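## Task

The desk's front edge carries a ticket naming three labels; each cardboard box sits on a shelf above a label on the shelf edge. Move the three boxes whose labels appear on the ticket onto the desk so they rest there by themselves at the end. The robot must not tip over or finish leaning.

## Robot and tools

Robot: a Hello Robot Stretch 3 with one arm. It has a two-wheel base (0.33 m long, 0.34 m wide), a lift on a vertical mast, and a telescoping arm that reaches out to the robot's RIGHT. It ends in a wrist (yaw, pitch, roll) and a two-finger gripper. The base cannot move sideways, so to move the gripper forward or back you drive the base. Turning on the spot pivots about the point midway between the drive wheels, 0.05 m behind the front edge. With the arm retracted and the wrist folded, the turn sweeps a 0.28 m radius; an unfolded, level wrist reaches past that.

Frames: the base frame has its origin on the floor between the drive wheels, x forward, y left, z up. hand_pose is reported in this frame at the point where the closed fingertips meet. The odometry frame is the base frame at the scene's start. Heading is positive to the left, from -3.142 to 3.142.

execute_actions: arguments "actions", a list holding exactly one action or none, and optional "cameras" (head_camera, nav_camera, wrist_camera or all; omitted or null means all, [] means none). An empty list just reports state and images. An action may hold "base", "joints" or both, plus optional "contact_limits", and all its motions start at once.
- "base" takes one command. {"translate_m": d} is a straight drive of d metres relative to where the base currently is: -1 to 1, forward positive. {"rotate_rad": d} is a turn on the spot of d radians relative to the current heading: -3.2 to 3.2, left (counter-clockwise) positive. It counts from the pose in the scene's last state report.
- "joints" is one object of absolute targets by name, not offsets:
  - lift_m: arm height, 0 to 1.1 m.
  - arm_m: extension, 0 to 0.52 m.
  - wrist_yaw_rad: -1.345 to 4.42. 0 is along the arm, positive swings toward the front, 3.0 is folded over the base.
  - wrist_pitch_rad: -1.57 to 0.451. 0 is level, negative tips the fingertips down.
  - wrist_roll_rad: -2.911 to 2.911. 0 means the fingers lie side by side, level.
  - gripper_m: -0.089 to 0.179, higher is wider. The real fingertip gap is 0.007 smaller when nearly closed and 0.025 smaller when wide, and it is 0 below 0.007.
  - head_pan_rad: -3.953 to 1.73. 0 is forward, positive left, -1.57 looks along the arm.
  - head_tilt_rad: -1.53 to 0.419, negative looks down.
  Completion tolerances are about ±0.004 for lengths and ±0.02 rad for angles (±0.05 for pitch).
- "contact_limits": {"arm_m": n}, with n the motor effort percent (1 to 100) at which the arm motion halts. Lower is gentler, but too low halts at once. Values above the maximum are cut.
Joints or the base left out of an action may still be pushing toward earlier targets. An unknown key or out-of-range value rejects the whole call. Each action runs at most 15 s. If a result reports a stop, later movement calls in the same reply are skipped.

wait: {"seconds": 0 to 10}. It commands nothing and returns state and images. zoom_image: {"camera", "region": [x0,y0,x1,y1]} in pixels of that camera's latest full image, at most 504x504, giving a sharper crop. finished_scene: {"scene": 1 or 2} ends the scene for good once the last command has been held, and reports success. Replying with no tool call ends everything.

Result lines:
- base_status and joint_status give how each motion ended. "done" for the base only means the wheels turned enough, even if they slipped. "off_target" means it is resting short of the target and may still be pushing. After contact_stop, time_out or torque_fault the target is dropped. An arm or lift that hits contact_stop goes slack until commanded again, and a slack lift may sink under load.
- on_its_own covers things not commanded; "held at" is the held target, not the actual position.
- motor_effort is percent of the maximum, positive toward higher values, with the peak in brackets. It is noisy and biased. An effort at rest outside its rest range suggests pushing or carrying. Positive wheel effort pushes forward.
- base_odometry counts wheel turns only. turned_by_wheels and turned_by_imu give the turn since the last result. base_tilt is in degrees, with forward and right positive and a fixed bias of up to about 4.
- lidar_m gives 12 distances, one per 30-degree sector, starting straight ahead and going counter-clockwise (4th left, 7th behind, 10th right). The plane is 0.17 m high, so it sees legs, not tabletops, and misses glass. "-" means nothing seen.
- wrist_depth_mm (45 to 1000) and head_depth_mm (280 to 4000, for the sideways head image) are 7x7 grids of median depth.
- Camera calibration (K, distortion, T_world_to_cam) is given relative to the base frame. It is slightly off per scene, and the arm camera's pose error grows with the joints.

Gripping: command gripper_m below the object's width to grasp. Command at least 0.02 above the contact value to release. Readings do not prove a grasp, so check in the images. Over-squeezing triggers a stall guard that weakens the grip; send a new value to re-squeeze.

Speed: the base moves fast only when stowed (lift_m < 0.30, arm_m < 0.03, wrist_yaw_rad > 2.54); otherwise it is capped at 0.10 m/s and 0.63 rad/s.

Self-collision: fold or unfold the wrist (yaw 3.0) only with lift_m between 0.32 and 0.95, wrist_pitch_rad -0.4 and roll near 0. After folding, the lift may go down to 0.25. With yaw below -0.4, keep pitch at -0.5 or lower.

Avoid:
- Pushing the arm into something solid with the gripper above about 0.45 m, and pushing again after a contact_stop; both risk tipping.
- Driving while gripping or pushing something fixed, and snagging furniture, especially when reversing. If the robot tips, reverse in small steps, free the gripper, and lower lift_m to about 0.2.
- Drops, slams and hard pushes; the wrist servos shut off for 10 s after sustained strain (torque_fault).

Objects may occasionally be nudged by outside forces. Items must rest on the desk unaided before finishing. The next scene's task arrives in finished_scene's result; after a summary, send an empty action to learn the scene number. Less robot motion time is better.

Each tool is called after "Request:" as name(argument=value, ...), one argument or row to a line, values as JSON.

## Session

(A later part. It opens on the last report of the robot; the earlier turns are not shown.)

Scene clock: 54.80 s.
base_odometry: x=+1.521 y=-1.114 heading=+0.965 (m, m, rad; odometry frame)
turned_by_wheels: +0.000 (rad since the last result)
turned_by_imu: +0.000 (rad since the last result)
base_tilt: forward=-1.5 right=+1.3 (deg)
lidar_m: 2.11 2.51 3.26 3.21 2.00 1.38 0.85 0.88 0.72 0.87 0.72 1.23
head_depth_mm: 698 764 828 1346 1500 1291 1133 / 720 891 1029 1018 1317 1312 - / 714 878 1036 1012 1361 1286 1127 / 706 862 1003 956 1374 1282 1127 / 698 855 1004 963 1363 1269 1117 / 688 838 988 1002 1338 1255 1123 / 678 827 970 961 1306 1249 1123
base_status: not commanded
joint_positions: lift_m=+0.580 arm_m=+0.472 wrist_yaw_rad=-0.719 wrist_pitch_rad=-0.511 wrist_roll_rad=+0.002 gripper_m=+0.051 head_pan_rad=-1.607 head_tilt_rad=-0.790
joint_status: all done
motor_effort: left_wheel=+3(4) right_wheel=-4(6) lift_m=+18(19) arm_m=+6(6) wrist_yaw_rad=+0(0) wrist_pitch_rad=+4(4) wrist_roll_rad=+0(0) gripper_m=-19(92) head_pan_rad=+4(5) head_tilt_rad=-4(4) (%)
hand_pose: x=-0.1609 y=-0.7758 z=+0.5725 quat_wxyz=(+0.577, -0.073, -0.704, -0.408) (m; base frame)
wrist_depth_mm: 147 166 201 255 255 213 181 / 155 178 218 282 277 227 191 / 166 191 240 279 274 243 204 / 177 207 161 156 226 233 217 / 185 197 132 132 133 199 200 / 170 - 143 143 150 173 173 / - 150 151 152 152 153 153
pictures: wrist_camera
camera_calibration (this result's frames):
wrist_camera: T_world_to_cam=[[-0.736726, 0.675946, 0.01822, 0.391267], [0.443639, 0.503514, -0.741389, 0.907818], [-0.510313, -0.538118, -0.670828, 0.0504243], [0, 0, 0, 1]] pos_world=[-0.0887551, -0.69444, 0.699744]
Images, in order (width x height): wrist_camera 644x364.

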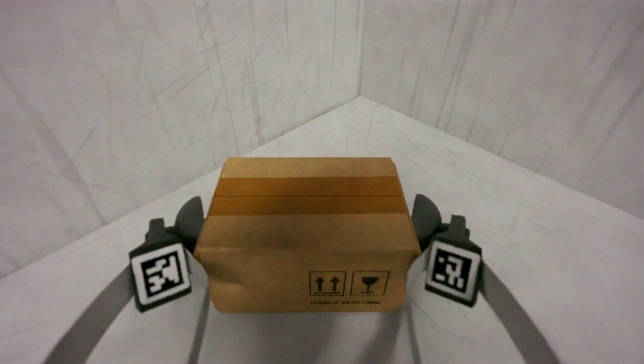

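Request:
execute_actions(
  actions=[
    {"joints": {"gripper_m": 0.03, "lift_m": 0.605, "arm_m": 0.2}},
  ],
  cameras=["wrist_camera"],
)

Scene clock: 58.10 s.
base_odometry: x=+1.521 y=-1.114 heading=+0.965 (m, m, rad; odometry frame)
turned_by_wheels: +0.000 (rad since the last result)
turned_by_imu: +0.001 (rad since the last result)
base_tilt: forward=-1.4 right=+1.2 (deg)
lidar_m: 2.11 2.51 3.28 3.24 1.99 1.38 0.85 0.87 0.72 0.87 0.72 1.23
head_depth_mm: 696 763 830 1363 1504 1290 1136 / 722 891 1025 1017 1277 1308 - / 714 879 1042 1016 - 1261 1131 / 705 865 1022 1010 - 1262 1125 / 698 853 1006 974 1368 1271 1130 / 689 838 986 1005 1333 1255 1121 / 677 826 973 963 1306 1245 1118
base_status: not commanded
joint_positions: lift_m=+0.605 arm_m=+0.200 wrist_yaw_rad=-0.719 wrist_pitch_rad=-0.520 wrist_roll_rad=+0.002 gripper_m=+0.044 head_pan_rad=-1.607 head_tilt_rad=-0.790
joint_status: gripper_m off_target (ended at +0.044, target +0.030); the others done
on_its_own: gripper_m is held at +0.043, not at your +0.030, by its stall guard, which is still easing
motor_effort: left_wheel=+4(3) right_wheel=-4(4) lift_m=+26(24) arm_m=-5(6) wrist_yaw_rad=+0(0) wrist_pitch_rad=+8(8) wrist_roll_rad=+0(0) gripper_m=-15(92) head_pan_rad=+6(4) head_tilt_rad=-4(4) (%)
hand_pose: x=-0.1601 y=-0.5035 z=+0.5952 quat_wxyz=(+0.575, -0.070, -0.704, -0.411) (m; base frame)
wrist_depth_mm: 352 407 455 348 960 - 894 / 365 397 403 368 - - 937 / 315 319 320 348 - - 639 / 262 263 214 163 - - 681 / 224 231 131 131 131 888 730 / 212 - 140 141 145 819 776 / 518 615 601 646 713 721 736
pictures: wrist_camera
camera_calibration (this result's frames):
wrist_camera: T_world_to_cam=[[-0.736427, 0.676266, 0.0184276, 0.207407], [0.448235, 0.50815, -0.735438, 0.78668], [-0.506716, -0.533336, -0.677341, 0.219432], [0, 0, 0, 1]] pos_world=[-0.0886874, -0.422983, 0.723362]
Images, in order (width x height): wrist_camera 644x364.

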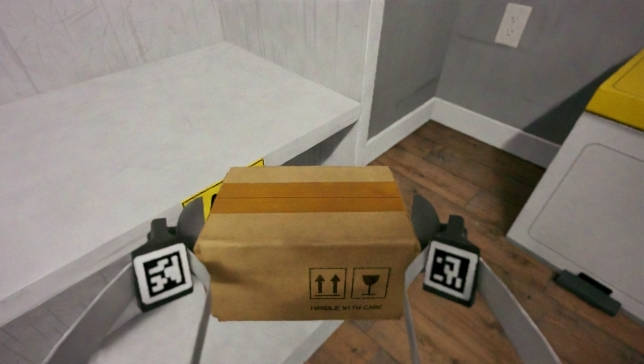

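Stall guard is easing; re-send a moderate value.

Request:
execute_actions(
  actions=[
    {"joints": {"gripper_m": 0.048}},
  ],
  cameras=["wrist_camera"],
)

Scene clock: 58.67 s.
base_odometry: x=+1.521 y=-1.114 heading=+0.965 (m, m, rad; odometry frame)
turned_by_wheels: +0.000 (rad since the last result)
turned_by_imu: +0.000 (rad since the last result)
base_tilt: forward=-1.5 right=+1.3 (deg)
lidar_m: 2.10 2.51 3.27 3.21 1.99 1.38 0.85 0.88 0.72 0.87 0.72 1.23
head_depth_mm: 697 763 832 1356 1505 1298 1133 / 719 892 1035 1019 1275 1324 - / 713 877 1038 1017 - 1261 1126 / 706 862 1025 1012 - 1255 1126 / 698 850 1007 974 1366 1270 1121 / 689 839 990 1003 1338 1250 1125 / 681 826 970 959 1302 1254 1121
base_status: not commanded
joint_positions: lift_m=+0.605 arm_m=+0.200 wrist_yaw_rad=-0.719 wrist_pitch_rad=-0.520 wrist_roll_rad=+0.002 gripper_m=+0.049 head_pan_rad=-1.607 head_tilt_rad=-0.790
joint_status: all done
motor_effort: left_wheel=+3(3) right_wheel=-4(4) lift_m=+26(26) arm_m=-4(5) wrist_yaw_rad=-1(0) wrist_pitch_rad=+7(8) wrist_roll_rad=+0(0) gripper_m=-18(18) head_pan_rad=+5(3) head_tilt_rad=-4(4) (%)
hand_pose: x=-0.1601 y=-0.5035 z=+0.5952 quat_wxyz=(+0.575, -0.070, -0.704, -0.411) (m; base frame)
wrist_depth_mm: 352 408 448 346 981 - 902 / 365 400 403 370 - - 930 / 314 317 318 350 - - 649 / 262 264 213 164 - - 672 / 225 232 131 131 132 901 734 / 211 - 140 140 145 828 775 / 518 613 604 649 728 720 733
pictures: wrist_camera
camera_calibration (this result's frames):
wrist_camera: T_world_to_cam=[[-0.736427, 0.676266, 0.0184278, 0.207407], [0.448235, 0.50815, -0.735438, 0.78668], [-0.506716, -0.533336, -0.677342, 0.219432], [0, 0, 0, 1]] pos_world=[-0.0886874, -0.422983, 0.723362]
Images, in order (width x height): wrist_camera 644x364.

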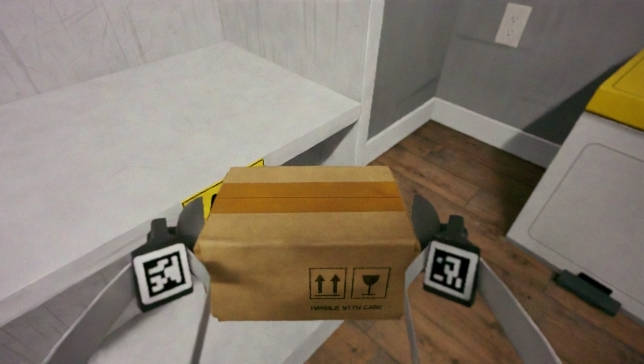

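Request:
execute_actions(
  actions=[
    {"base": {"rotate_rad": 1.68}, "joints": {"arm_m": 0.0, "lift_m": 0.29, "wrist_pitch_rad": -0.4, "wrist_yaw_rad": 2.62, "head_pan_rad": 0.0, "head_tilt_rad": -0.4}},
  ],
  cameras=["wrist_camera"],
)

Request:
execute_actions(
  actions=[
    {"base": {"translate_m": 1.0}},
  ],
  cameras=[],
)

Request:
execute_actions(
  actions=[
    {"base": {"translate_m": 1.0}},
  ],
  cameras=["head_camera"],
)

Scene clock: 62.90 s.
base_odometry: x=+1.521 y=-1.114 heading=+2.645 (m, m, rad; odometry frame)
turned_by_wheels: +1.680 (rad since the last result)
turned_by_imu: +1.698 (rad since the last result)
base_tilt: forward=-1.5 right=+1.3 (deg)
lidar_m: 3.29 1.77 1.34 0.85 0.91 0.72 0.87 0.72 1.38 2.46 2.58 3.49
head_depth_mm: 3345 3604 3983 3120 2165 1663 1335 / 3350 3629 3901 3118 2160 1656 1340 / 3298 3566 3883 3089 2155 1652 1336 / 3346 3502 3960 3084 2154 1659 1344 / 3326 3536 3864 3112 2171 1652 1339 / 3303 3597 3925 3102 2159 1660 1339 / 3348 3577 3873 3107 2153 1636 1344
base_status: done
joint_positions: lift_m=+0.290 arm_m=+0.001 wrist_yaw_rad=+2.618 wrist_pitch_rad=-0.430 wrist_roll_rad=+0.002 gripper_m=+0.049 head_pan_rad=-0.007 head_tilt_rad=-0.408
joint_status: all done
motor_effort: left_wheel=-4(10) right_wheel=+3(9) lift_m=+19(26) arm_m=-4(4) wrist_yaw_rad=+1(3) wrist_pitch_rad=+11(13) wrist_roll_rad=+0(0) gripper_m=-18(18) head_pan_rad=+4(52) head_tilt_rad=+4(26) (%)
hand_pose: x=+0.0901 y=+0.0472 z=+0.3003 quat_wxyz=(+0.325, +0.707, -0.033, +0.628) (m; base frame)
wrist_depth_mm: 678 - - - - - - / 732 - - - - - - / 777 828 881 888 876 896 909 / 705 697 409 163 704 709 710 / 571 589 131 131 132 587 583 / 508 - 139 140 145 499 501 / - - 425 421 433 436 437
pictures: wrist_camera
camera_calibration (this result's frames):
wrist_camera: T_world_to_cam=[[0.853432, -0.52095, 0.0162511, -0.0613549], [-0.305865, -0.525835, -0.79369, 0.312043], [0.422018, 0.67239, -0.608105, 0.278749], [0, 0, 0, 1]] pos_world=[0.0301683, -0.0553077, 0.418171]
Images, in order (width x height): wrist_camera 644x364.

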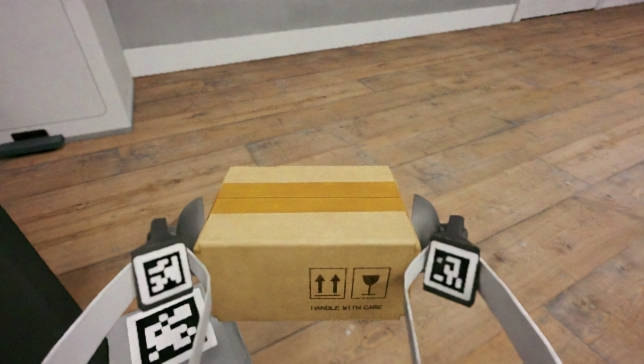

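Scene clock: 68.00 s.
base_odometry: x=+0.642 y=-0.637 heading=+2.645 (m, m, rad; odometry frame)
turned_by_wheels: +0.000 (rad since the last result)
turned_by_imu: -0.001 (rad since the last result)
base_tilt: forward=-1.5 right=+1.2 (deg)
lidar_m: 2.29 1.70 1.30 1.26 1.33 1.31 1.64 2.02 2.56 2.49 2.61 2.28
head_depth_mm: 2429 2605 2883 2742 2176 1654 1341 / 2423 2620 2529 2937 2161 1649 1347 / 2421 2590 2899 3027 2158 1662 1341 / 2433 2634 2863 3026 2158 1664 1338 / 2439 2609 2832 2950 2158 1660 1337 / 2443 2634 2875 3071 2164 1661 1335 / 2430 2638 2878 3036 2160 1654 1331
base_status: done
joint_positions: lift_m=+0.290 arm_m=+0.001 wrist_yaw_rad=+2.619 wrist_pitch_rad=-0.430 wrist_roll_rad=+0.002 gripper_m=+0.049 head_pan_rad=-0.007 head_tilt_rad=-0.408
joint_status: not commanded
motor_effort: left_wheel=-3(11) right_wheel=+2(11) lift_m=+19(19) arm_m=-4(4) wrist_yaw_rad=+1(1) wrist_pitch_rad=+11(11) wrist_roll_rad=+0(0) gripper_m=-18(19) head_pan_rad=+4(5) head_tilt_rad=+4(4) (%)
hand_pose: x=+0.0900 y=+0.0473 z=+0.3003 quat_wxyz=(+0.324, +0.707, -0.033, +0.628) (m; base frame)
wrist_depth_mm: 971 - - - - - - / - - - - - - - / 864 876 862 898 877 902 885 / 705 695 409 164 704 710 706 / 574 584 131 131 132 586 587 / 511 - 140 140 145 501 502 / - - 423 422 433 434 435
pictures: none
No camera images: the call's "cameras" was empty. Leave "cameras" out to get every camera's image.

Scene clock: 73.10 s.
base_odometry: x=-0.238 y=-0.161 heading=+2.645 (m, m, rad; odometry frame)
turned_by_wheels: +0.000 (rad since the last result)
turned_by_imu: -0.001 (rad since the last result)
base_tilt: forward=-1.5 right=+1.2 (deg)
lidar_m: 1.40 1.68 1.24 1.20 1.29 1.81 2.62 2.94 2.61 2.54 2.53 1.34
head_depth_mm: 1527 1683 1462 1960 1923 1652 1340 / 1539 1681 1462 2019 2120 1660 1340 / 1531 1684 1456 2007 2143 1653 1340 / 1552 1689 1453 2023 2125 1653 1338 / 1551 1678 1460 1543 2018 1668 1345 / 1554 1688 1638 2028 2128 1646 1339 / 1550 1681 1825 2019 2123 1665 1336
base_status: done
joint_positions: lift_m=+0.290 arm_m=+0.001 wrist_yaw_rad=+2.619 wrist_pitch_rad=-0.430 wrist_roll_rad=+0.002 gripper_m=+0.049 head_pan_rad=-0.007 head_tilt_rad=-0.407
joint_status: not commanded
motor_effort: left_wheel=-4(10) right_wheel=+2(10) lift_m=+19(19) arm_m=-4(3) wrist_yaw_rad=+1(1) wrist_pitch_rad=+11(11) wrist_roll_rad=+0(0) gripper_m=-18(18) head_pan_rad=+4(5) head_tilt_rad=+3(4) (%)
hand_pose: x=+0.0900 y=+0.0473 z=+0.3003 quat_wxyz=(+0.324, +0.707, -0.033, +0.628) (m; base frame)
wrist_depth_mm: 966 - - - - - - / - - - - - - - / 882 889 885 890 886 907 889 / 695 705 408 163 709 709 710 / 571 586 131 131 132 587 589 / 507 - 139 141 145 501 501 / - - 423 424 434 433 437
pictures: head_camera (sideways: a quarter turn clockwise sets it upright)
camera_calibration (this result's frames):
head_camera: T_world_to_cam=[[-0.409436, 0.0273657, -0.911929, 1.21332], [0.0484924, 0.99879, 0.00820028, -0.00908553], [0.911049, -0.0408641, -0.410267, 0.491229], [0, 0, 0, 1]] pos_world=[0.0496847, -0.00405529, 1.30807]
Images, in order (width x height): head_camera 896x504.

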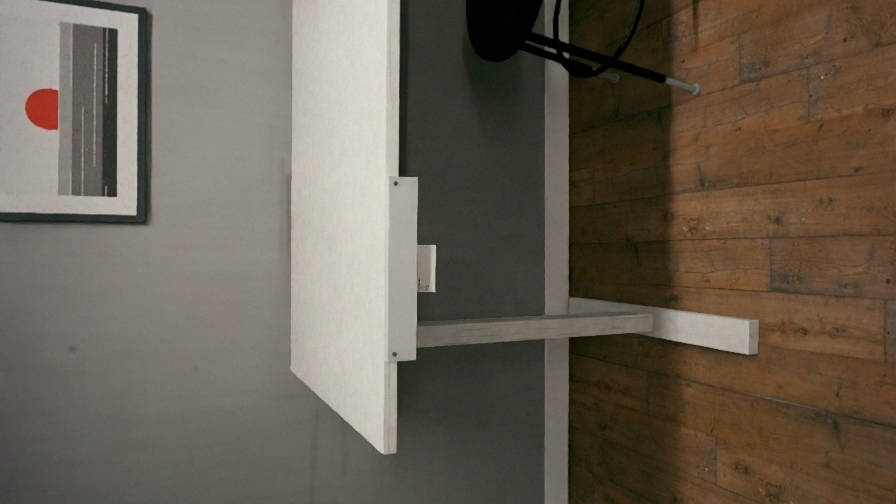

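Request:
execute_actions(
  actions=[
    {"base": {"translate_m": 0.7}, "joints": {"lift_m": 1.02, "wrist_yaw_rad": 1.52, "wrist_pitch_rad": -0.48, "head_tilt_rad": -1.2, "head_pan_rad": 0.0}},
  ],
  cameras=["head_camera", "wrist_camera"],
)

Scene clock: 81.27 s.
base_odometry: x=-0.853 y=+0.173 heading=+2.645 (m, m, rad; odometry frame)
turned_by_wheels: +0.000 (rad since the last result)
turned_by_imu: +0.000 (rad since the last result)
base_tilt: forward=-1.6 right=+1.2 (deg)
lidar_m: 0.70 1.19 1.24 1.18 1.24 1.77 3.31 3.52 2.64 2.56 0.89 0.74
head_depth_mm: 446 417 - 1352 1286 1201 1124 / 443 414 1505 1379 1278 1195 1123 / 441 412 1490 1372 1274 1218 1109 / 438 410 1463 1365 1269 1216 - / 437 410 1410 1344 1262 1210 - / 434 411 1456 1349 1260 1188 1088 / 433 410 1456 1354 1260 1178 1124
base_status: done
joint_positions: lift_m=+1.020 arm_m=+0.001 wrist_yaw_rad=+1.522 wrist_pitch_rad=-0.500 wrist_roll_rad=+0.002 gripper_m=+0.049 head_pan_rad=-0.007 head_tilt_rad=-1.185
joint_status: all done
motor_effort: left_wheel=-4(9) right_wheel=+2(10) lift_m=+26(25) arm_m=-4(4) wrist_yaw_rad=+0(1) wrist_pitch_rad=+7(10) wrist_roll_rad=+0(0) gripper_m=-18(18) head_pan_rad=+5(2) head_tilt_rad=-6(38) (%)
hand_pose: x=+0.1917 y=-0.1565 z=+1.0145 quat_wxyz=(+0.617, +0.599, -0.376, +0.345) (m; base frame)
wrist_depth_mm: 974 622 637 637 641 648 655 / 449 454 461 457 463 470 465 / 355 356 356 359 362 364 365 / 312 316 237 164 330 853 882 / - - 131 131 132 774 816 / - - 140 141 145 - - / - - - - - - -
pictures: head_camera (sideways: a quarter turn clockwise sets it upright), wrist_camera
camera_calibration (this result's frames):
head_camera: T_world_to_cam=[[-0.93159, 0.030655, -0.362217, 0.500166], [0.041936, 0.998848, -0.0233213, 0.0319841], [0.361085, -0.0369158, -0.931802, 1.17285], [0, 0, 0, 1]] pos_world=[0.0411103, -0.00398314, 1.27478]
wrist_camera: T_world_to_cam=[[-0.0728355, -0.997182, 0.017964, -0.164445], [-0.661763, 0.0348447, -0.748903, 0.913362], [0.746167, -0.0664346, -0.662436, 0.684538], [0, 0, 0, 1]] pos_world=[0.0816723, -0.150331, 1.14044]
Images, in order (width x height): head_camera 896x504, wrist_camera 644x364.

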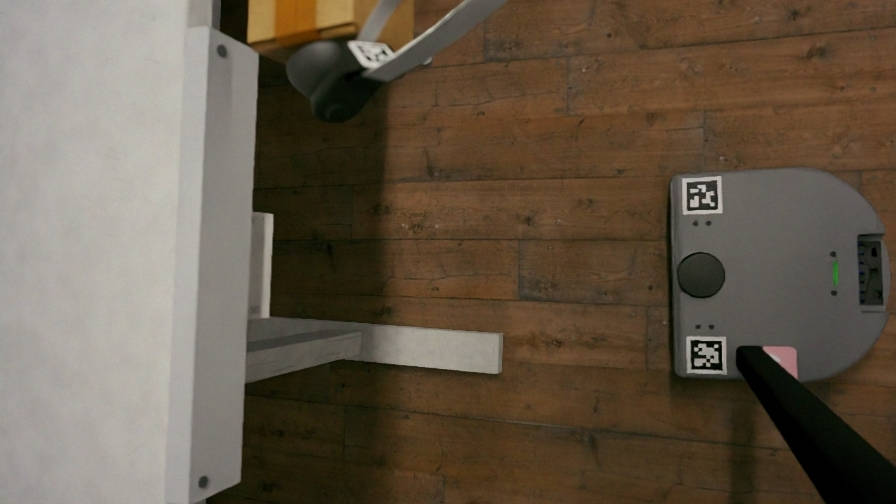

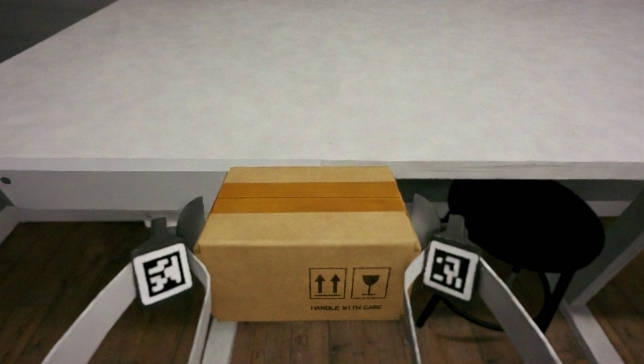

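Request:
execute_actions(
  actions=[
    {"base": {"translate_m": 0.26}, "joints": {"lift_m": 1.005}},
  ],
  cameras=[],
)

Request:
execute_actions(
  actions=[
    {"joints": {"lift_m": 0.986}},
  ],
  cameras=["wrist_camera"],
)

Scene clock: 85.07 s.
base_odometry: x=-1.081 y=+0.297 heading=+2.645 (m, m, rad; odometry frame)
turned_by_wheels: +0.000 (rad since the last result)
turned_by_imu: +0.000 (rad since the last result)
base_tilt: forward=-1.4 right=+1.3 (deg)
lidar_m: 0.45 0.45 1.23 1.16 1.23 1.76 3.48 3.56 2.64 0.80 0.57 0.91
head_depth_mm: 445 406 292 337 320 1196 1129 / 444 404 376 343 322 1193 1122 / 441 402 369 342 322 1211 1104 / 439 400 368 340 320 1213 - / 437 398 366 339 319 1210 - / 435 396 365 338 318 1186 1087 / 433 395 363 337 317 1174 1125
base_status: done
joint_positions: lift_m=+1.005 arm_m=+0.001 wrist_yaw_rad=+1.522 wrist_pitch_rad=-0.501 wrist_roll_rad=+0.002 gripper_m=+0.049 head_pan_rad=-0.007 head_tilt_rad=-1.185
joint_status: all done
motor_effort: left_wheel=-3(4) right_wheel=+2(7) lift_m=+19(22) arm_m=-4(4) wrist_yaw_rad=+0(0) wrist_pitch_rad=+8(8) wrist_roll_rad=+0(0) gripper_m=-19(19) head_pan_rad=+4(4) head_tilt_rad=-6(6) (%)
hand_pose: x=+0.1916 y=-0.1565 z=+0.9997 quat_wxyz=(+0.617, +0.599, -0.376, +0.345) (m; base frame)
wrist_depth_mm: 712 572 585 582 589 603 602 / 414 417 419 423 427 432 432 / 326 327 329 331 334 335 336 / 269 269 212 164 273 276 277 / 229 233 131 132 131 233 234 / 199 - 140 140 145 201 201 / 180 176 173 173 178 178 179
pictures: none
No camera images: the call's "cameras" was empty. Leave "cameras" out to get every camera's image.

Scene clock: 85.97 s.
base_odometry: x=-1.081 y=+0.297 heading=+2.645 (m, m, rad; odometry frame)
turned_by_wheels: +0.000 (rad since the last result)
turned_by_imu: +0.000 (rad since the last result)
base_tilt: forward=-1.5 right=+1.2 (deg)
lidar_m: 0.45 0.45 1.23 1.16 1.23 1.75 3.48 3.54 2.65 0.79 0.57 0.91
head_depth_mm: 446 406 311 334 320 1200 1125 / 443 404 376 340 322 1192 1122 / 440 402 369 342 321 1207 1108 / 439 400 368 341 320 1217 - / 437 398 367 339 319 1214 - / 435 396 365 338 318 1188 1091 / 432 395 363 337 316 1171 1120
base_status: not commanded
joint_positions: lift_m=+0.986 arm_m=+0.001 wrist_yaw_rad=+1.522 wrist_pitch_rad=-0.501 wrist_roll_rad=+0.002 gripper_m=+0.049 head_pan_rad=-0.007 head_tilt_rad=-1.185
joint_status: all done
motor_effort: left_wheel=-4(3) right_wheel=+2(2) lift_m=+19(19) arm_m=-5(4) wrist_yaw_rad=+0(1) wrist_pitch_rad=+8(8) wrist_roll_rad=+0(0) gripper_m=-18(19) head_pan_rad=+4(4) head_tilt_rad=-6(6) (%)
hand_pose: x=+0.1916 y=-0.1565 z=+0.9807 quat_wxyz=(+0.617, +0.599, -0.376, +0.345) (m; base frame)
wrist_depth_mm: 513 517 520 521 529 534 538 / 372 375 376 383 383 385 385 / 292 294 296 296 298 300 301 / 239 242 199 163 245 246 247 / 204 208 131 131 132 208 208 / 177 - 140 141 146 180 181 / - 157 154 155 158 159 160
pictures: wrist_camera
camera_calibration (this result's frames):
wrist_camera: T_world_to_cam=[[-0.0728793, -0.997179, 0.0179834, -0.163864], [-0.662371, 0.0349136, -0.748362, 0.887607], [0.745622, -0.0664518, -0.663047, 0.662971], [0, 0, 0, 1]] pos_world=[0.0816573, -0.150336, 1.10678]
Images, in order (width x height): wrist_camera 644x364.

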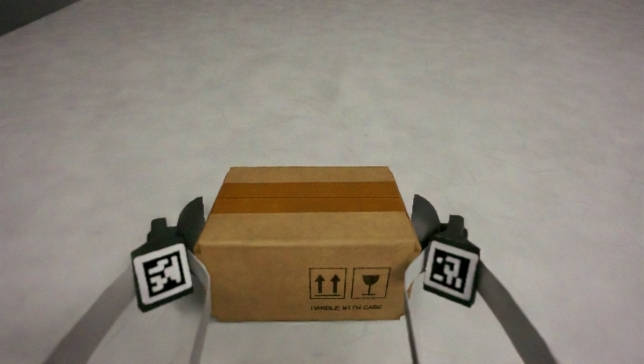

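Request:
execute_actions(
  actions=[
    {"joints": {"lift_m": 0.982, "gripper_m": 0.15}},
  ],
  cameras=[],
)

Request:
execute_actions(
  actions=[
    {"base": {"translate_m": -0.18}},
  ],
  cameras=["wrist_camera"],
)

Scene clock: 87.57 s.
base_odometry: x=-1.081 y=+0.297 heading=+2.644 (m, m, rad; odometry frame)
turned_by_wheels: +0.000 (rad since the last result)
turned_by_imu: +0.000 (rad since the last result)
base_tilt: forward=-1.5 right=+1.3 (deg)
lidar_m: 0.45 0.45 1.23 1.16 1.23 1.75 3.47 3.53 2.64 0.80 0.57 0.90
head_depth_mm: 445 406 314 336 319 1200 1122 / 443 404 375 338 322 1199 1124 / 441 402 373 342 321 1206 1111 / 439 400 368 340 320 1218 - / 436 398 367 339 319 1211 - / 435 397 365 337 318 1185 1088 / 433 395 363 337 317 1178 1126
base_status: not commanded
joint_positions: lift_m=+0.982 arm_m=+0.001 wrist_yaw_rad=+1.522 wrist_pitch_rad=-0.495 wrist_roll_rad=+0.002 gripper_m=+0.150 head_pan_rad=-0.007 head_tilt_rad=-1.185
joint_status: all done
motor_effort: left_wheel=-2(3) right_wheel=+2(2) lift_m=+18(21) arm_m=-4(4) wrist_yaw_rad=-1(1) wrist_pitch_rad=+6(8) wrist_roll_rad=+0(0) gripper_m=+0(83) head_pan_rad=+4(5) head_tilt_rad=-7(6) (%)
hand_pose: x=+0.1923 y=-0.1565 z=+0.9779 quat_wxyz=(+0.616, +0.598, -0.377, +0.346) (m; base frame)
wrist_depth_mm: 509 517 515 526 530 530 531 / 369 370 374 376 376 381 383 / 288 289 292 294 295 296 298 / 238 238 222 164 232 243 242 / 201 208 142 138 192 211 206 / 179 173 147 142 168 - 178 / 151 155 155 155 156 157 157
pictures: none
No camera images: the call's "cameras" was empty. Leave "cameras" out to get every camera's image.

Scene clock: 90.33 s.
base_odometry: x=-0.923 y=+0.211 heading=+2.644 (m, m, rad; odometry frame)
turned_by_wheels: +0.000 (rad since the last result)
turned_by_imu: +0.001 (rad since the last result)
base_tilt: forward=-1.5 right=+1.2 (deg)
lidar_m: 0.62 1.11 1.23 1.17 1.23 1.76 3.40 3.52 2.64 2.56 0.68 0.96
head_depth_mm: 376 395 386 1388 1272 1202 1123 / 425 398 381 1361 1279 1195 1121 / 442 402 382 1370 1279 1205 1110 / 438 400 384 1365 1273 1217 - / 436 398 386 1344 1267 1208 - / 435 396 389 1350 1262 1181 1090 / 433 395 391 1352 1257 1175 1124
base_status: done
joint_positions: lift_m=+0.982 arm_m=+0.001 wrist_yaw_rad=+1.522 wrist_pitch_rad=-0.495 wrist_roll_rad=+0.002 gripper_m=+0.150 head_pan_rad=-0.007 head_tilt_rad=-1.185
joint_status: not commanded
motor_effort: left_wheel=-3(10) right_wheel=+2(3) lift_m=+18(19) arm_m=-4(4) wrist_yaw_rad=+0(1) wrist_pitch_rad=+6(6) wrist_roll_rad=+0(0) gripper_m=+0(0) head_pan_rad=+6(4) head_tilt_rad=-6(6) (%)
hand_pose: x=+0.1923 y=-0.1565 z=+0.9779 quat_wxyz=(+0.616, +0.598, -0.377, +0.346) (m; base frame)
wrist_depth_mm: 512 514 522 521 531 533 540 / 369 373 354 274 380 378 379 / 287 290 291 287 294 296 298 / 237 238 239 240 244 246 245 / 237 230 238 - - 737 724 / - - - - - - 662 / - - - - - - -
pictures: wrist_camera
camera_calibration (this result's frames):
wrist_camera: T_world_to_cam=[[-0.0729804, -0.997174, 0.0178557, -0.163652], [-0.658356, 0.0347194, -0.751905, 0.88868], [0.74916, -0.0666297, -0.659029, 0.655897], [0, 0, 0, 1]] pos_world=[0.0817529, -0.150341, 1.10338]
Images, in order (width x height): wrist_camera 644x364.

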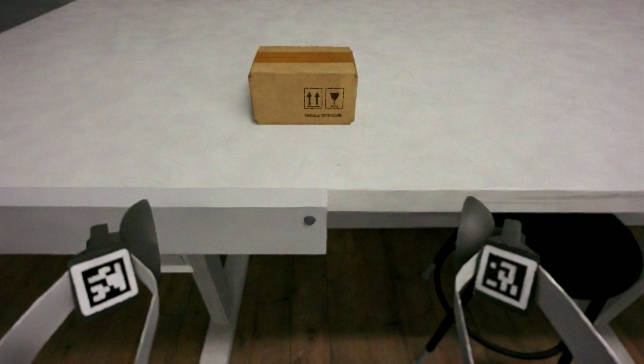

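Request:
execute_actions(
  actions=[],
)

Scene clock: 90.63 s.
base_odometry: x=-0.923 y=+0.211 heading=+2.644 (m, m, rad; odometry frame)
turned_by_wheels: +0.000 (rad since the last result)
turned_by_imu: +0.000 (rad since the last result)
base_tilt: forward=-1.5 right=+1.3 (deg)
lidar_m: 0.62 1.11 1.23 1.17 1.24 1.76 3.39 3.51 2.63 2.56 0.68 0.96
head_depth_mm: 376 395 387 1389 1268 1196 1127 / 426 399 380 1367 1288 1196 1122 / 441 402 383 1371 1275 1210 1109 / 439 400 384 1371 1269 1222 - / 436 398 386 1347 1263 1209 - / 435 397 389 1346 1257 1186 1088 / 432 394 391 1350 1261 1174 1120
base_status: done
joint_positions: lift_m=+0.982 arm_m=+0.001 wrist_yaw_rad=+1.522 wrist_pitch_rad=-0.495 wrist_roll_rad=+0.002 gripper_m=+0.150 head_pan_rad=-0.007 head_tilt_rad=-1.185
joint_status: not commanded
motor_effort: left_wheel=-2(10) right_wheel=+2(3) lift_m=+19(19) arm_m=-4(4) wrist_yaw_rad=+0(1) wrist_pitch_rad=+6(6) wrist_roll_rad=+0(0) gripper_m=+0(0) head_pan_rad=+5(4) head_tilt_rad=-6(6) (%)
hand_pose: x=+0.1923 y=-0.1565 z=+0.9779 quat_wxyz=(+0.616, +0.598, -0.377, +0.346) (m; base frame)
wrist_depth_mm: 513 514 520 525 531 533 539 / 370 372 353 275 378 381 384 / 288 290 291 287 295 296 297 / 237 238 239 241 244 245 246 / 237 230 239 - - 746 723 / - - - - - - 663 / - - - - - - -
pictures: head_camera (sideways: a quarter turn clockwise sets it upright), nav_camera (sideways: a quarter turn counterclockwise sets it upright), wrist_camera
camera_calibration (this result's frames):
head_camera: T_world_to_cam=[[-0.931649, 0.030655, -0.362063, 0.499966], [0.0419317, 0.998848, -0.0233272, 0.0319917], [0.360931, -0.0369147, -0.931862, 1.17293], [0, 0, 0, 1]] pos_world=[0.0411058, -0.00398309, 1.27477]
nav_camera: T_world_to_cam=[[0.9071, 0.0507706, 0.417841, -0.510005], [0.0610465, -0.998071, -0.0112546, 0.0673013], [0.416464, 0.0357168, -0.90845, 1.14024], [0, 0, 0, 1]] pos_world=[-0.0163522, 0.052339, 1.24971]
wrist_camera: T_world_to_cam=[[-0.0729803, -0.997174, 0.0178556, -0.163652], [-0.658356, 0.0347194, -0.751905, 0.88868], [0.74916, -0.0666296, -0.659029, 0.655897], [0, 0, 0, 1]] pos_world=[0.0817529, -0.150341, 1.10338]
Images, in order (width x height): head_camera 896x504, nav_camera 672x504, wrist_camera 644x364.

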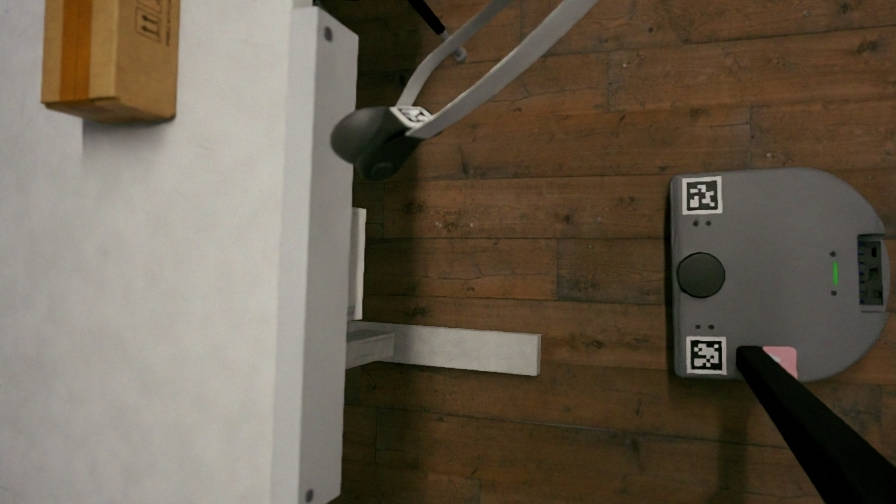

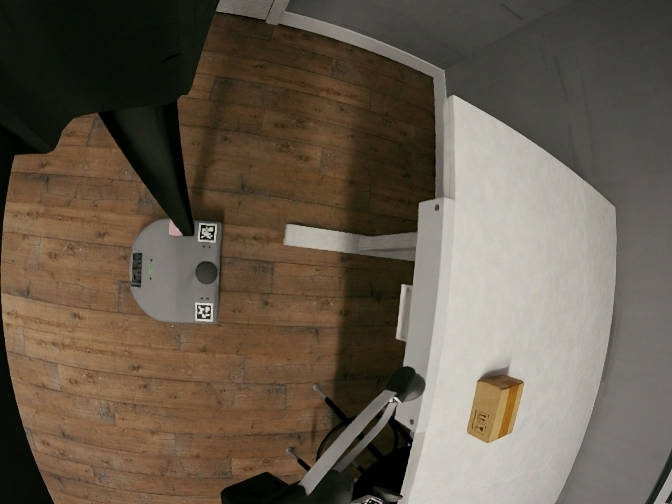

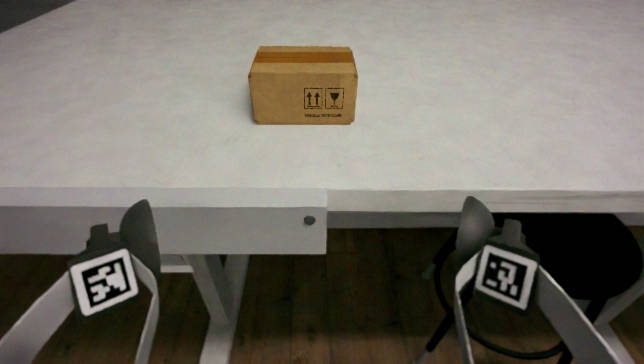

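Request:
execute_actions(
  actions=[
    {"base":{"translate_m":-0.55},"joints":{"lift_m":0.29,"wrist_pitch_rad":-0.4,"wrist_yaw_rad":2.62,"gripper_m":0.06,"head_pan_rad":-3.14,"head_tilt_rad":-0.5}},
  ],
  cameras=["nav_camera"],
)

Request:
execute_actions(
  actions=[
    {"base":{"translate_m":-1.0}},
  ],
  cameras=[],
)

Request:
execute_actions(
  actions=[
    {"base":{"translate_m":-1.0}},
  ],
  cameras=["head_camera","nav_camera"],
)

Scene clock: 98.10 s.
base_odometry: x=-0.440 y=-0.051 heading=+2.644 (m, m, rad; odometry frame)
turned_by_wheels: +0.000 (rad since the last result)
turned_by_imu: +0.002 (rad since the last result)
base_tilt: forward=-1.5 right=+1.2 (deg)
lidar_m: 1.17 1.67 1.23 1.20 1.27 1.79 2.85 3.14 2.62 2.54 1.56 1.13
head_depth_mm: 2697 2986 2791 2507 1911 1525 1262 / 2693 2986 3266 2577 1917 1525 1263 / 2644 2949 3225 2560 1913 1511 1263 / 2687 2951 3172 2556 1912 1517 1259 / 2688 2914 3210 2548 1900 1504 1256 / 2743 3020 3292 2551 1901 1510 1252 / 2700 3023 3298 2564 1897 1519 1253
base_status: done
joint_positions: lift_m=+0.290 arm_m=+0.001 wrist_yaw_rad=+2.619 wrist_pitch_rad=-0.421 wrist_roll_rad=+0.002 gripper_m=+0.060 head_pan_rad=-3.133 head_tilt_rad=-0.507
joint_status: all done
motor_effort: left_wheel=-3(11) right_wheel=+2(3) lift_m=+18(17) arm_m=-4(4) wrist_yaw_rad=+1(1) wrist_pitch_rad=+8(9) wrist_roll_rad=+0(0) gripper_m=+0(85) head_pan_rad=-5(54) head_tilt_rad=+3(32) (%)
hand_pose: x=+0.0906 y=+0.0482 z=+0.3022 quat_wxyz=(+0.322, +0.707, -0.036, +0.629) (m; base frame)
wrist_depth_mm: 944 - - - - - - / - - - - - - - / 902 911 901 920 920 923 904 / 710 710 716 712 720 716 724 / 585 585 609 588 597 589 593 / 511 497 484 496 487 500 500 / - - 440 436 437 439 435
pictures: nav_camera (sideways: a quarter turn counterclockwise sets it upright)
camera_calibration (this result's frames):
nav_camera: T_world_to_cam=[[-0.443136, -0.0605767, 0.894405, -1.1228], [-0.0683324, 0.997094, 0.0336761, 0.00958547], [-0.893846, -0.0461938, -0.445988, 0.546781], [0, 0, 0, 1]] pos_world=[-0.00816266, -0.0523155, 1.24778]
Images, in order (width x height): nav_camera 672x504.

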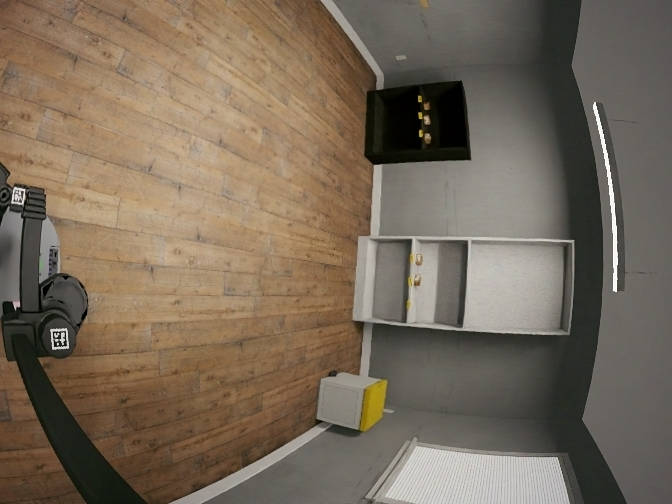

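Scene clock: 103.10 s.
base_odometry: x=+0.439 y=-0.528 heading=+2.644 (m, m, rad; odometry frame)
turned_by_wheels: +0.000 (rad since the last result)
turned_by_imu: +0.003 (rad since the last result)
base_tilt: forward=-1.5 right=+1.3 (deg)
lidar_m: 2.07 1.69 1.29 1.25 1.31 1.50 1.87 2.26 2.58 2.51 2.63 2.06
head_depth_mm: 1833 2013 2228 2431 1904 1520 1260 / 1767 1981 2207 2441 1922 1522 1260 / 1794 1971 2114 2269 1900 1524 1260 / 1775 1974 2115 2333 1911 1531 1251 / 1791 1963 2118 2360 1905 1518 1264 / 1751 1971 2172 2318 1903 1517 1258 / 1842 2021 2235 2463 1892 1510 1255
base_status: done
joint_positions: lift_m=+0.290 arm_m=+0.001 wrist_yaw_rad=+2.619 wrist_pitch_rad=-0.421 wrist_roll_rad=+0.002 gripper_m=+0.060 head_pan_rad=-3.133 head_tilt_rad=-0.506
joint_status: not commanded
motor_effort: left_wheel=-4(14) right_wheel=+3(7) lift_m=+19(19) arm_m=-5(4) wrist_yaw_rad=+2(1) wrist_pitch_rad=+8(8) wrist_roll_rad=+0(0) gripper_m=+0(0) head_pan_rad=-4(5) head_tilt_rad=+3(3) (%)
hand_pose: x=+0.0906 y=+0.0483 z=+0.3023 quat_wxyz=(+0.322, +0.706, -0.036, +0.629) (m; base frame)
wrist_depth_mm: - - - - - - - / - - - - - - - / 901 896 900 895 920 927 923 / 710 711 711 712 722 713 719 / 581 590 609 582 599 595 591 / 515 499 481 501 482 502 501 / - - 439 438 435 442 439
pictures: none
No camera images: the call's "cameras" was empty. Leave "cameras" out to get every camera's image.

Scene clock: 108.10 s.
base_odometry: x=+1.318 y=-1.005 heading=+2.644 (m, m, rad; odometry frame)
turned_by_wheels: +0.000 (rad since the last result)
turned_by_imu: +0.003 (rad since the last result)
base_tilt: forward=-1.5 right=+1.2 (deg)
lidar_m: 3.05 1.77 1.33 0.91 0.88 0.91 1.10 0.93 1.51 2.47 2.59 3.30
head_depth_mm: 908 994 992 1122 1132 1440 1263 / 910 998 1105 1245 1184 1393 1264 / 911 1005 1117 1245 1234 1400 1260 / 913 995 1114 1257 1149 1401 1262 / 915 993 1120 1255 1186 1403 1261 / 920 993 1122 1263 1186 1400 1256 / 921 988 1034 1112 1178 1433 1254
base_status: done
joint_positions: lift_m=+0.290 arm_m=+0.001 wrist_yaw_rad=+2.619 wrist_pitch_rad=-0.420 wrist_roll_rad=+0.002 gripper_m=+0.060 head_pan_rad=-3.133 head_tilt_rad=-0.506
joint_status: not commanded
motor_effort: left_wheel=-4(15) right_wheel=+2(7) lift_m=+19(19) arm_m=-3(4) wrist_yaw_rad=+0(1) wrist_pitch_rad=+8(8) wrist_roll_rad=+0(0) gripper_m=+0(1) head_pan_rad=-5(4) head_tilt_rad=+2(3) (%)
hand_pose: x=+0.0906 y=+0.0483 z=+0.3023 quat_wxyz=(+0.322, +0.706, -0.036, +0.629) (m; base frame)
wrist_depth_mm: - - - - - - - / - - - - - - - / 846 904 905 916 922 898 918 / 703 715 718 699 717 722 726 / 589 579 610 590 601 592 592 / 515 498 486 502 486 508 503 / - - 441 434 438 438 440
pictures: head_camera (sideways: a quarter turn clockwise sets it upright), nav_camera (sideways: a quarter turn counterclockwise sets it upright)
camera_calibration (this result's frames):
head_camera: T_world_to_cam=[[0.497708, -0.0202723, -0.867107, 1.14932], [-0.0336283, -0.999426, 0.00406368, -0.0031984], [-0.866692, 0.0271368, -0.498105, 0.616369], [0, 0, 0, 1]] pos_world=[-0.0379331, 0.00337664, 1.30362]
nav_camera: T_world_to_cam=[[-0.442458, -0.0605209, 0.894745, -1.12325], [-0.0681944, 0.997102, 0.0337218, 0.00952506], [-0.894193, -0.0460961, -0.445303, 0.545891], [0, 0, 0, 1]] pos_world=[-0.00821, -0.0523142, 1.24779]
Images, in order (width x height): head_camera 896x504, nav_camera 672x504.

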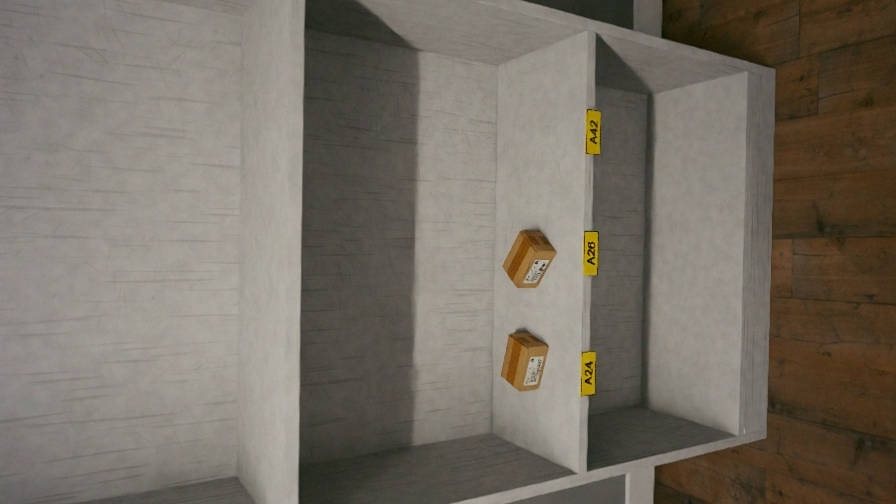

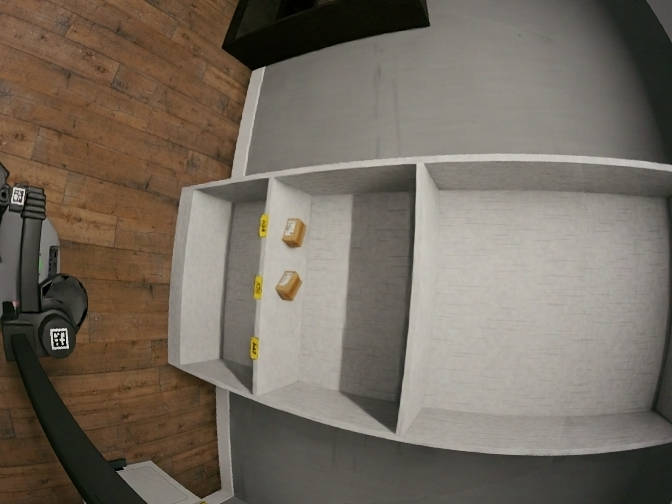

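Request:
zoom_image(
  camera="head_camera",
  region=[470, 200, 630, 410],
)

Region (470, 200, 630, 410) of head_camera's 896x504 image, scaled by 2.400, with more detail than that image has; it fills the left 384 columns of this view, and the rest is white.

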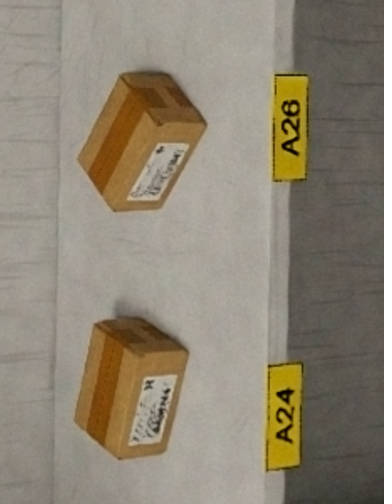

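Request:
execute_actions(
  actions=[
    {"base":{"translate_m":-0.27}},
  ],
  cameras=[],
)

Request:
execute_actions(
  actions=[
    {"base":{"rotate_rad":-1.30},"joints":{"lift_m":0.645,"wrist_pitch_rad":-0.5,"wrist_yaw_rad":-1.05,"gripper_m":0.17,"arm_m":0.15,"head_pan_rad":-1.85,"head_tilt_rad":-0.75}},
  ],
)

Scene clock: 111.37 s.
base_odometry: x=+1.555 y=-1.134 heading=+2.644 (m, m, rad; odometry frame)
turned_by_wheels: +0.000 (rad since the last result)
turned_by_imu: +0.001 (rad since the last result)
base_tilt: forward=-1.5 right=+1.2 (deg)
lidar_m: 3.25 1.78 1.34 0.85 0.91 0.68 0.83 0.69 1.31 2.46 2.58 3.52
head_depth_mm: 675 744 711 923 1019 931 1110 / 678 745 707 929 1025 901 1168 / 680 748 706 930 1024 929 1162 / 682 750 704 937 1022 901 1163 / 682 752 703 937 1026 927 1162 / 684 752 702 940 1030 916 1160 / 685 755 699 943 1017 925 1104
base_status: done
joint_positions: lift_m=+0.290 arm_m=+0.001 wrist_yaw_rad=+2.619 wrist_pitch_rad=-0.420 wrist_roll_rad=+0.002 gripper_m=+0.060 head_pan_rad=-3.133 head_tilt_rad=-0.506
joint_status: not commanded
motor_effort: left_wheel=-3(16) right_wheel=+3(7) lift_m=+19(19) arm_m=-5(4) wrist_yaw_rad=+1(1) wrist_pitch_rad=+8(8) wrist_roll_rad=+0(0) gripper_m=+0(0) head_pan_rad=-6(5) head_tilt_rad=+3(3) (%)
hand_pose: x=+0.0906 y=+0.0483 z=+0.3023 quat_wxyz=(+0.321, +0.706, -0.036, +0.629) (m; base frame)
wrist_depth_mm: 681 - - - - - - / 734 934 - - - - - / 776 853 903 901 913 933 920 / 707 706 717 720 720 718 724 / 589 587 613 591 603 592 595 / 510 500 483 501 488 505 503 / - - 438 438 439 439 439
pictures: none
No camera images: the call's "cameras" was empty. Leave "cameras" out to get every camera's image.

Scene clock: 115.43 s.
base_odometry: x=+1.555 y=-1.134 heading=+1.344 (m, m, rad; odometry frame)
turned_by_wheels: -1.300 (rad since the last result)
turned_by_imu: -1.312 (rad since the last result)
base_tilt: forward=-1.5 right=+1.3 (deg)
lidar_m: 2.46 2.94 3.27 2.41 1.47 0.85 0.85 0.68 0.83 0.70 0.68 1.36
head_depth_mm: 695 596 934 1018 1012 1267 1143 / 698 594 932 1040 1325 1264 1165 / 696 593 929 1034 1325 - - / 696 621 931 1028 927 1235 1141 / 697 619 934 1032 937 - 1139 / 694 616 932 1032 1317 1256 1138 / 691 614 934 1026 1011 1250 1137
base_status: done
joint_positions: lift_m=+0.645 arm_m=+0.150 wrist_yaw_rad=-1.049 wrist_pitch_rad=-0.510 wrist_roll_rad=+0.002 gripper_m=+0.170 head_pan_rad=-1.857 head_tilt_rad=-0.741
joint_status: all done
motor_effort: left_wheel=+2(13) right_wheel=-3(10) lift_m=+25(26) arm_m=+6(7) wrist_yaw_rad=-1(1) wrist_pitch_rad=+4(8) wrist_roll_rad=+0(0) gripper_m=+0(85) head_pan_rad=+5(55) head_tilt_rad=-4(22) (%)
hand_pose: x=-0.2051 y=-0.4001 z=+0.6373 quat_wxyz=(+0.502, -0.188, -0.682, -0.497) (m; base frame)
wrist_depth_mm: 358 413 493 528 426 - 981 / 379 444 490 510 465 - - / 382 399 402 403 527 - 752 / 271 319 329 627 - - 789 / 287 280 733 811 953 - 848 / - 459 727 749 841 860 831 / 568 647 662 694 768 772 769
pictures: head_camera (sideways: a quarter turn clockwise sets it upright), nav_camera (sideways: a quarter turn counterclockwise sets it upright), wrist_camera
camera_calibration (this result's frames):
head_camera: T_world_to_cam=[[0.216999, 0.650685, -0.727681, 0.969274], [0.94664, -0.32224, -0.00585014, 0.00372837], [-0.238295, -0.687582, -0.685891, 0.856831], [0, 0, 0, 1]] pos_world=[-0.00968259, -0.0403488, 1.29304]
nav_camera: T_world_to_cam=[[-0.125877, -0.62888, 0.767245, -0.958937], [-0.97568, 0.218381, 0.0189239, 0.034334], [-0.179453, -0.746204, -0.641074, 0.796238], [0, 0, 0, 1]] pos_world=[0.0556774, -0.0163984, 1.24554]
wrist_camera: T_world_to_cam=[[-0.47812, 0.878106, 0.0182078, 0.237536], [0.582241, 0.332409, -0.741957, 0.746557], [-0.657569, -0.344143, -0.6702, 0.320512], [0, 0, 0, 1]] pos_world=[-0.110346, -0.346442, 0.764395]
Images, in order (width x height): head_camera 896x504, nav_camera 672x504, wrist_camera 644x364.

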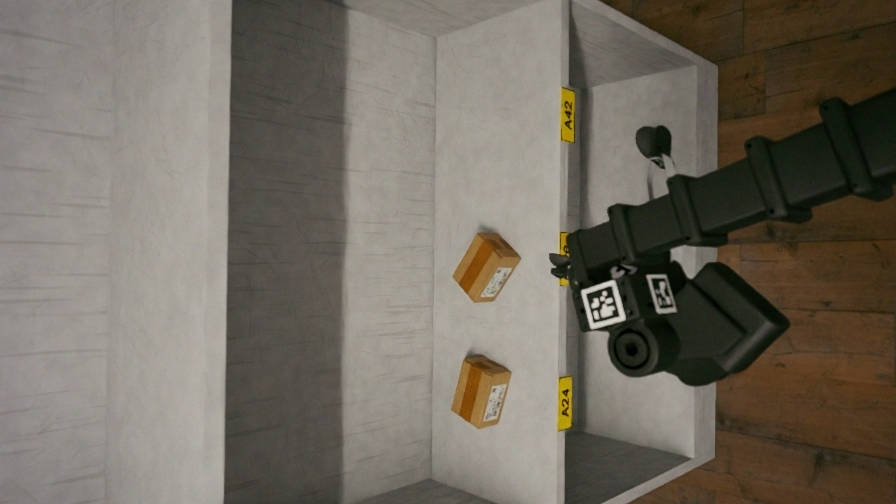

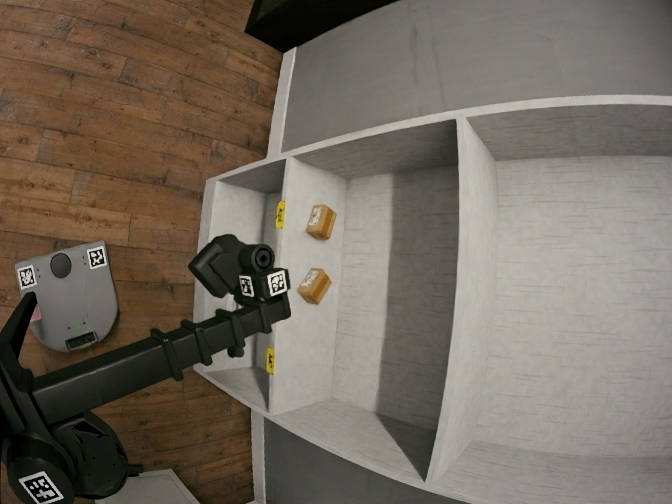

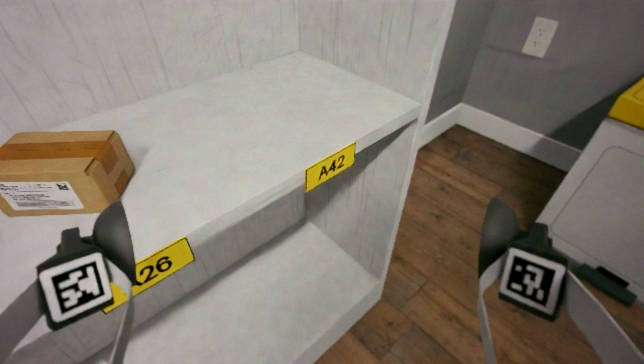

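Request:
execute_actions(
  actions=[
    {"joints":{"arm_m":0.40},"contact_limits":{"arm_m":15}},
  ],
  cameras=["wrist_camera","head_camera"],
)

Scene clock: 118.67 s.
base_odometry: x=+1.555 y=-1.134 heading=+1.344 (m, m, rad; odometry frame)
turned_by_wheels: +0.000 (rad since the last result)
turned_by_imu: +0.001 (rad since the last result)
base_tilt: forward=-1.5 right=+1.3 (deg)
lidar_m: 2.47 2.94 3.27 2.42 1.47 0.85 0.85 0.68 0.84 0.70 0.69 1.36
head_depth_mm: 696 598 933 1017 1010 1269 1143 / 696 594 930 1040 1327 1265 1171 / 696 593 931 1036 1315 1266 - / 696 622 933 1061 949 1255 1139 / 697 617 934 - 1314 1257 1139 / 692 615 933 1032 1318 1248 1140 / 690 613 934 1026 1014 1255 1135
base_status: not commanded
joint_positions: lift_m=+0.645 arm_m=+0.400 wrist_yaw_rad=-1.049 wrist_pitch_rad=-0.510 wrist_roll_rad=+0.002 gripper_m=+0.170 head_pan_rad=-1.857 head_tilt_rad=-0.741
joint_status: all done
motor_effort: left_wheel=+3(3) right_wheel=-4(4) lift_m=+25(25) arm_m=+6(4) wrist_yaw_rad=-1(0) wrist_pitch_rad=+4(4) wrist_roll_rad=+0(0) gripper_m=+0(0) head_pan_rad=+4(4) head_tilt_rad=-4(3) (%)
contact_limits: arm_m 15 (drawing in: default 29, maximum 48; extending or still: default 42, maximum 68)
hand_pose: x=-0.2051 y=-0.6500 z=+0.6373 quat_wxyz=(+0.502, -0.188, -0.682, -0.497) (m; base frame)
wrist_depth_mm: 179 203 242 302 397 406 344 / 190 218 264 334 455 435 363 / 204 236 291 371 406 404 377 / 217 256 308 331 331 331 346 / 230 275 278 280 281 290 303 / - 243 197 189 246 238 874 / 210 215 179 176 216 222 771
pictures: head_camera (sideways: a quarter turn clockwise sets it upright), wrist_camera
camera_calibration (this result's frames):
head_camera: T_world_to_cam=[[0.216999, 0.650686, -0.727681, 0.969274], [0.94664, -0.32224, -0.00585015, 0.00372838], [-0.238295, -0.687582, -0.685891, 0.856831], [0, 0, 0, 1]] pos_world=[-0.00968258, -0.0403488, 1.29304]
wrist_camera: T_world_to_cam=[[-0.47761, 0.878383, 0.0182089, 0.457213], [0.582463, 0.332087, -0.741927, 0.829461], [-0.657743, -0.343746, -0.670234, 0.234719], [0, 0, 0, 1]] pos_world=[-0.110376, -0.596378, 0.764391]
Images, in order (width x height): head_camera 896x504, wrist_camera 644x364.

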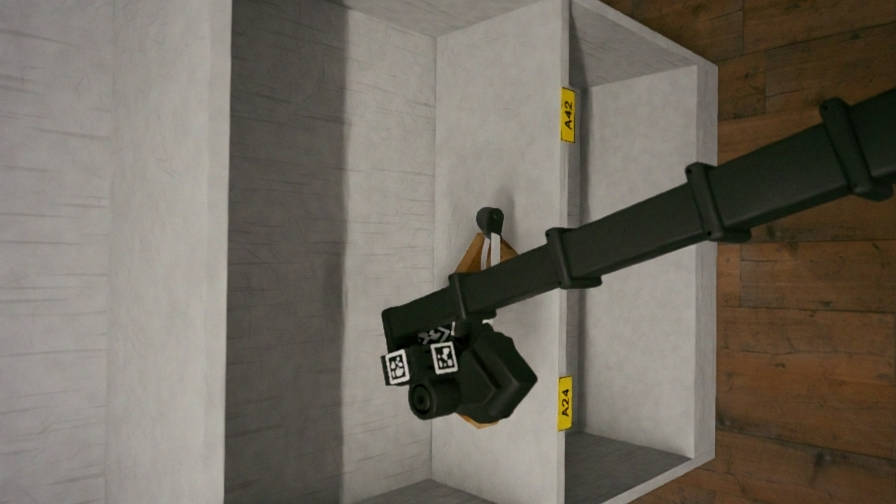

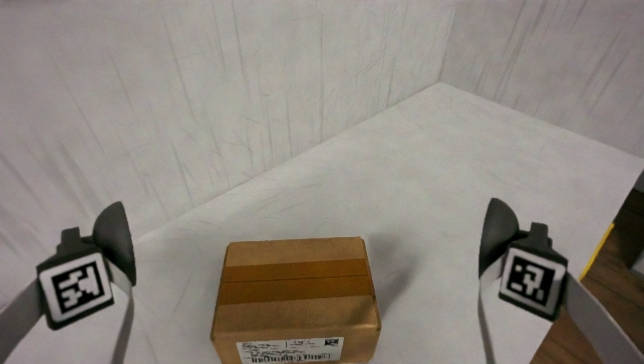

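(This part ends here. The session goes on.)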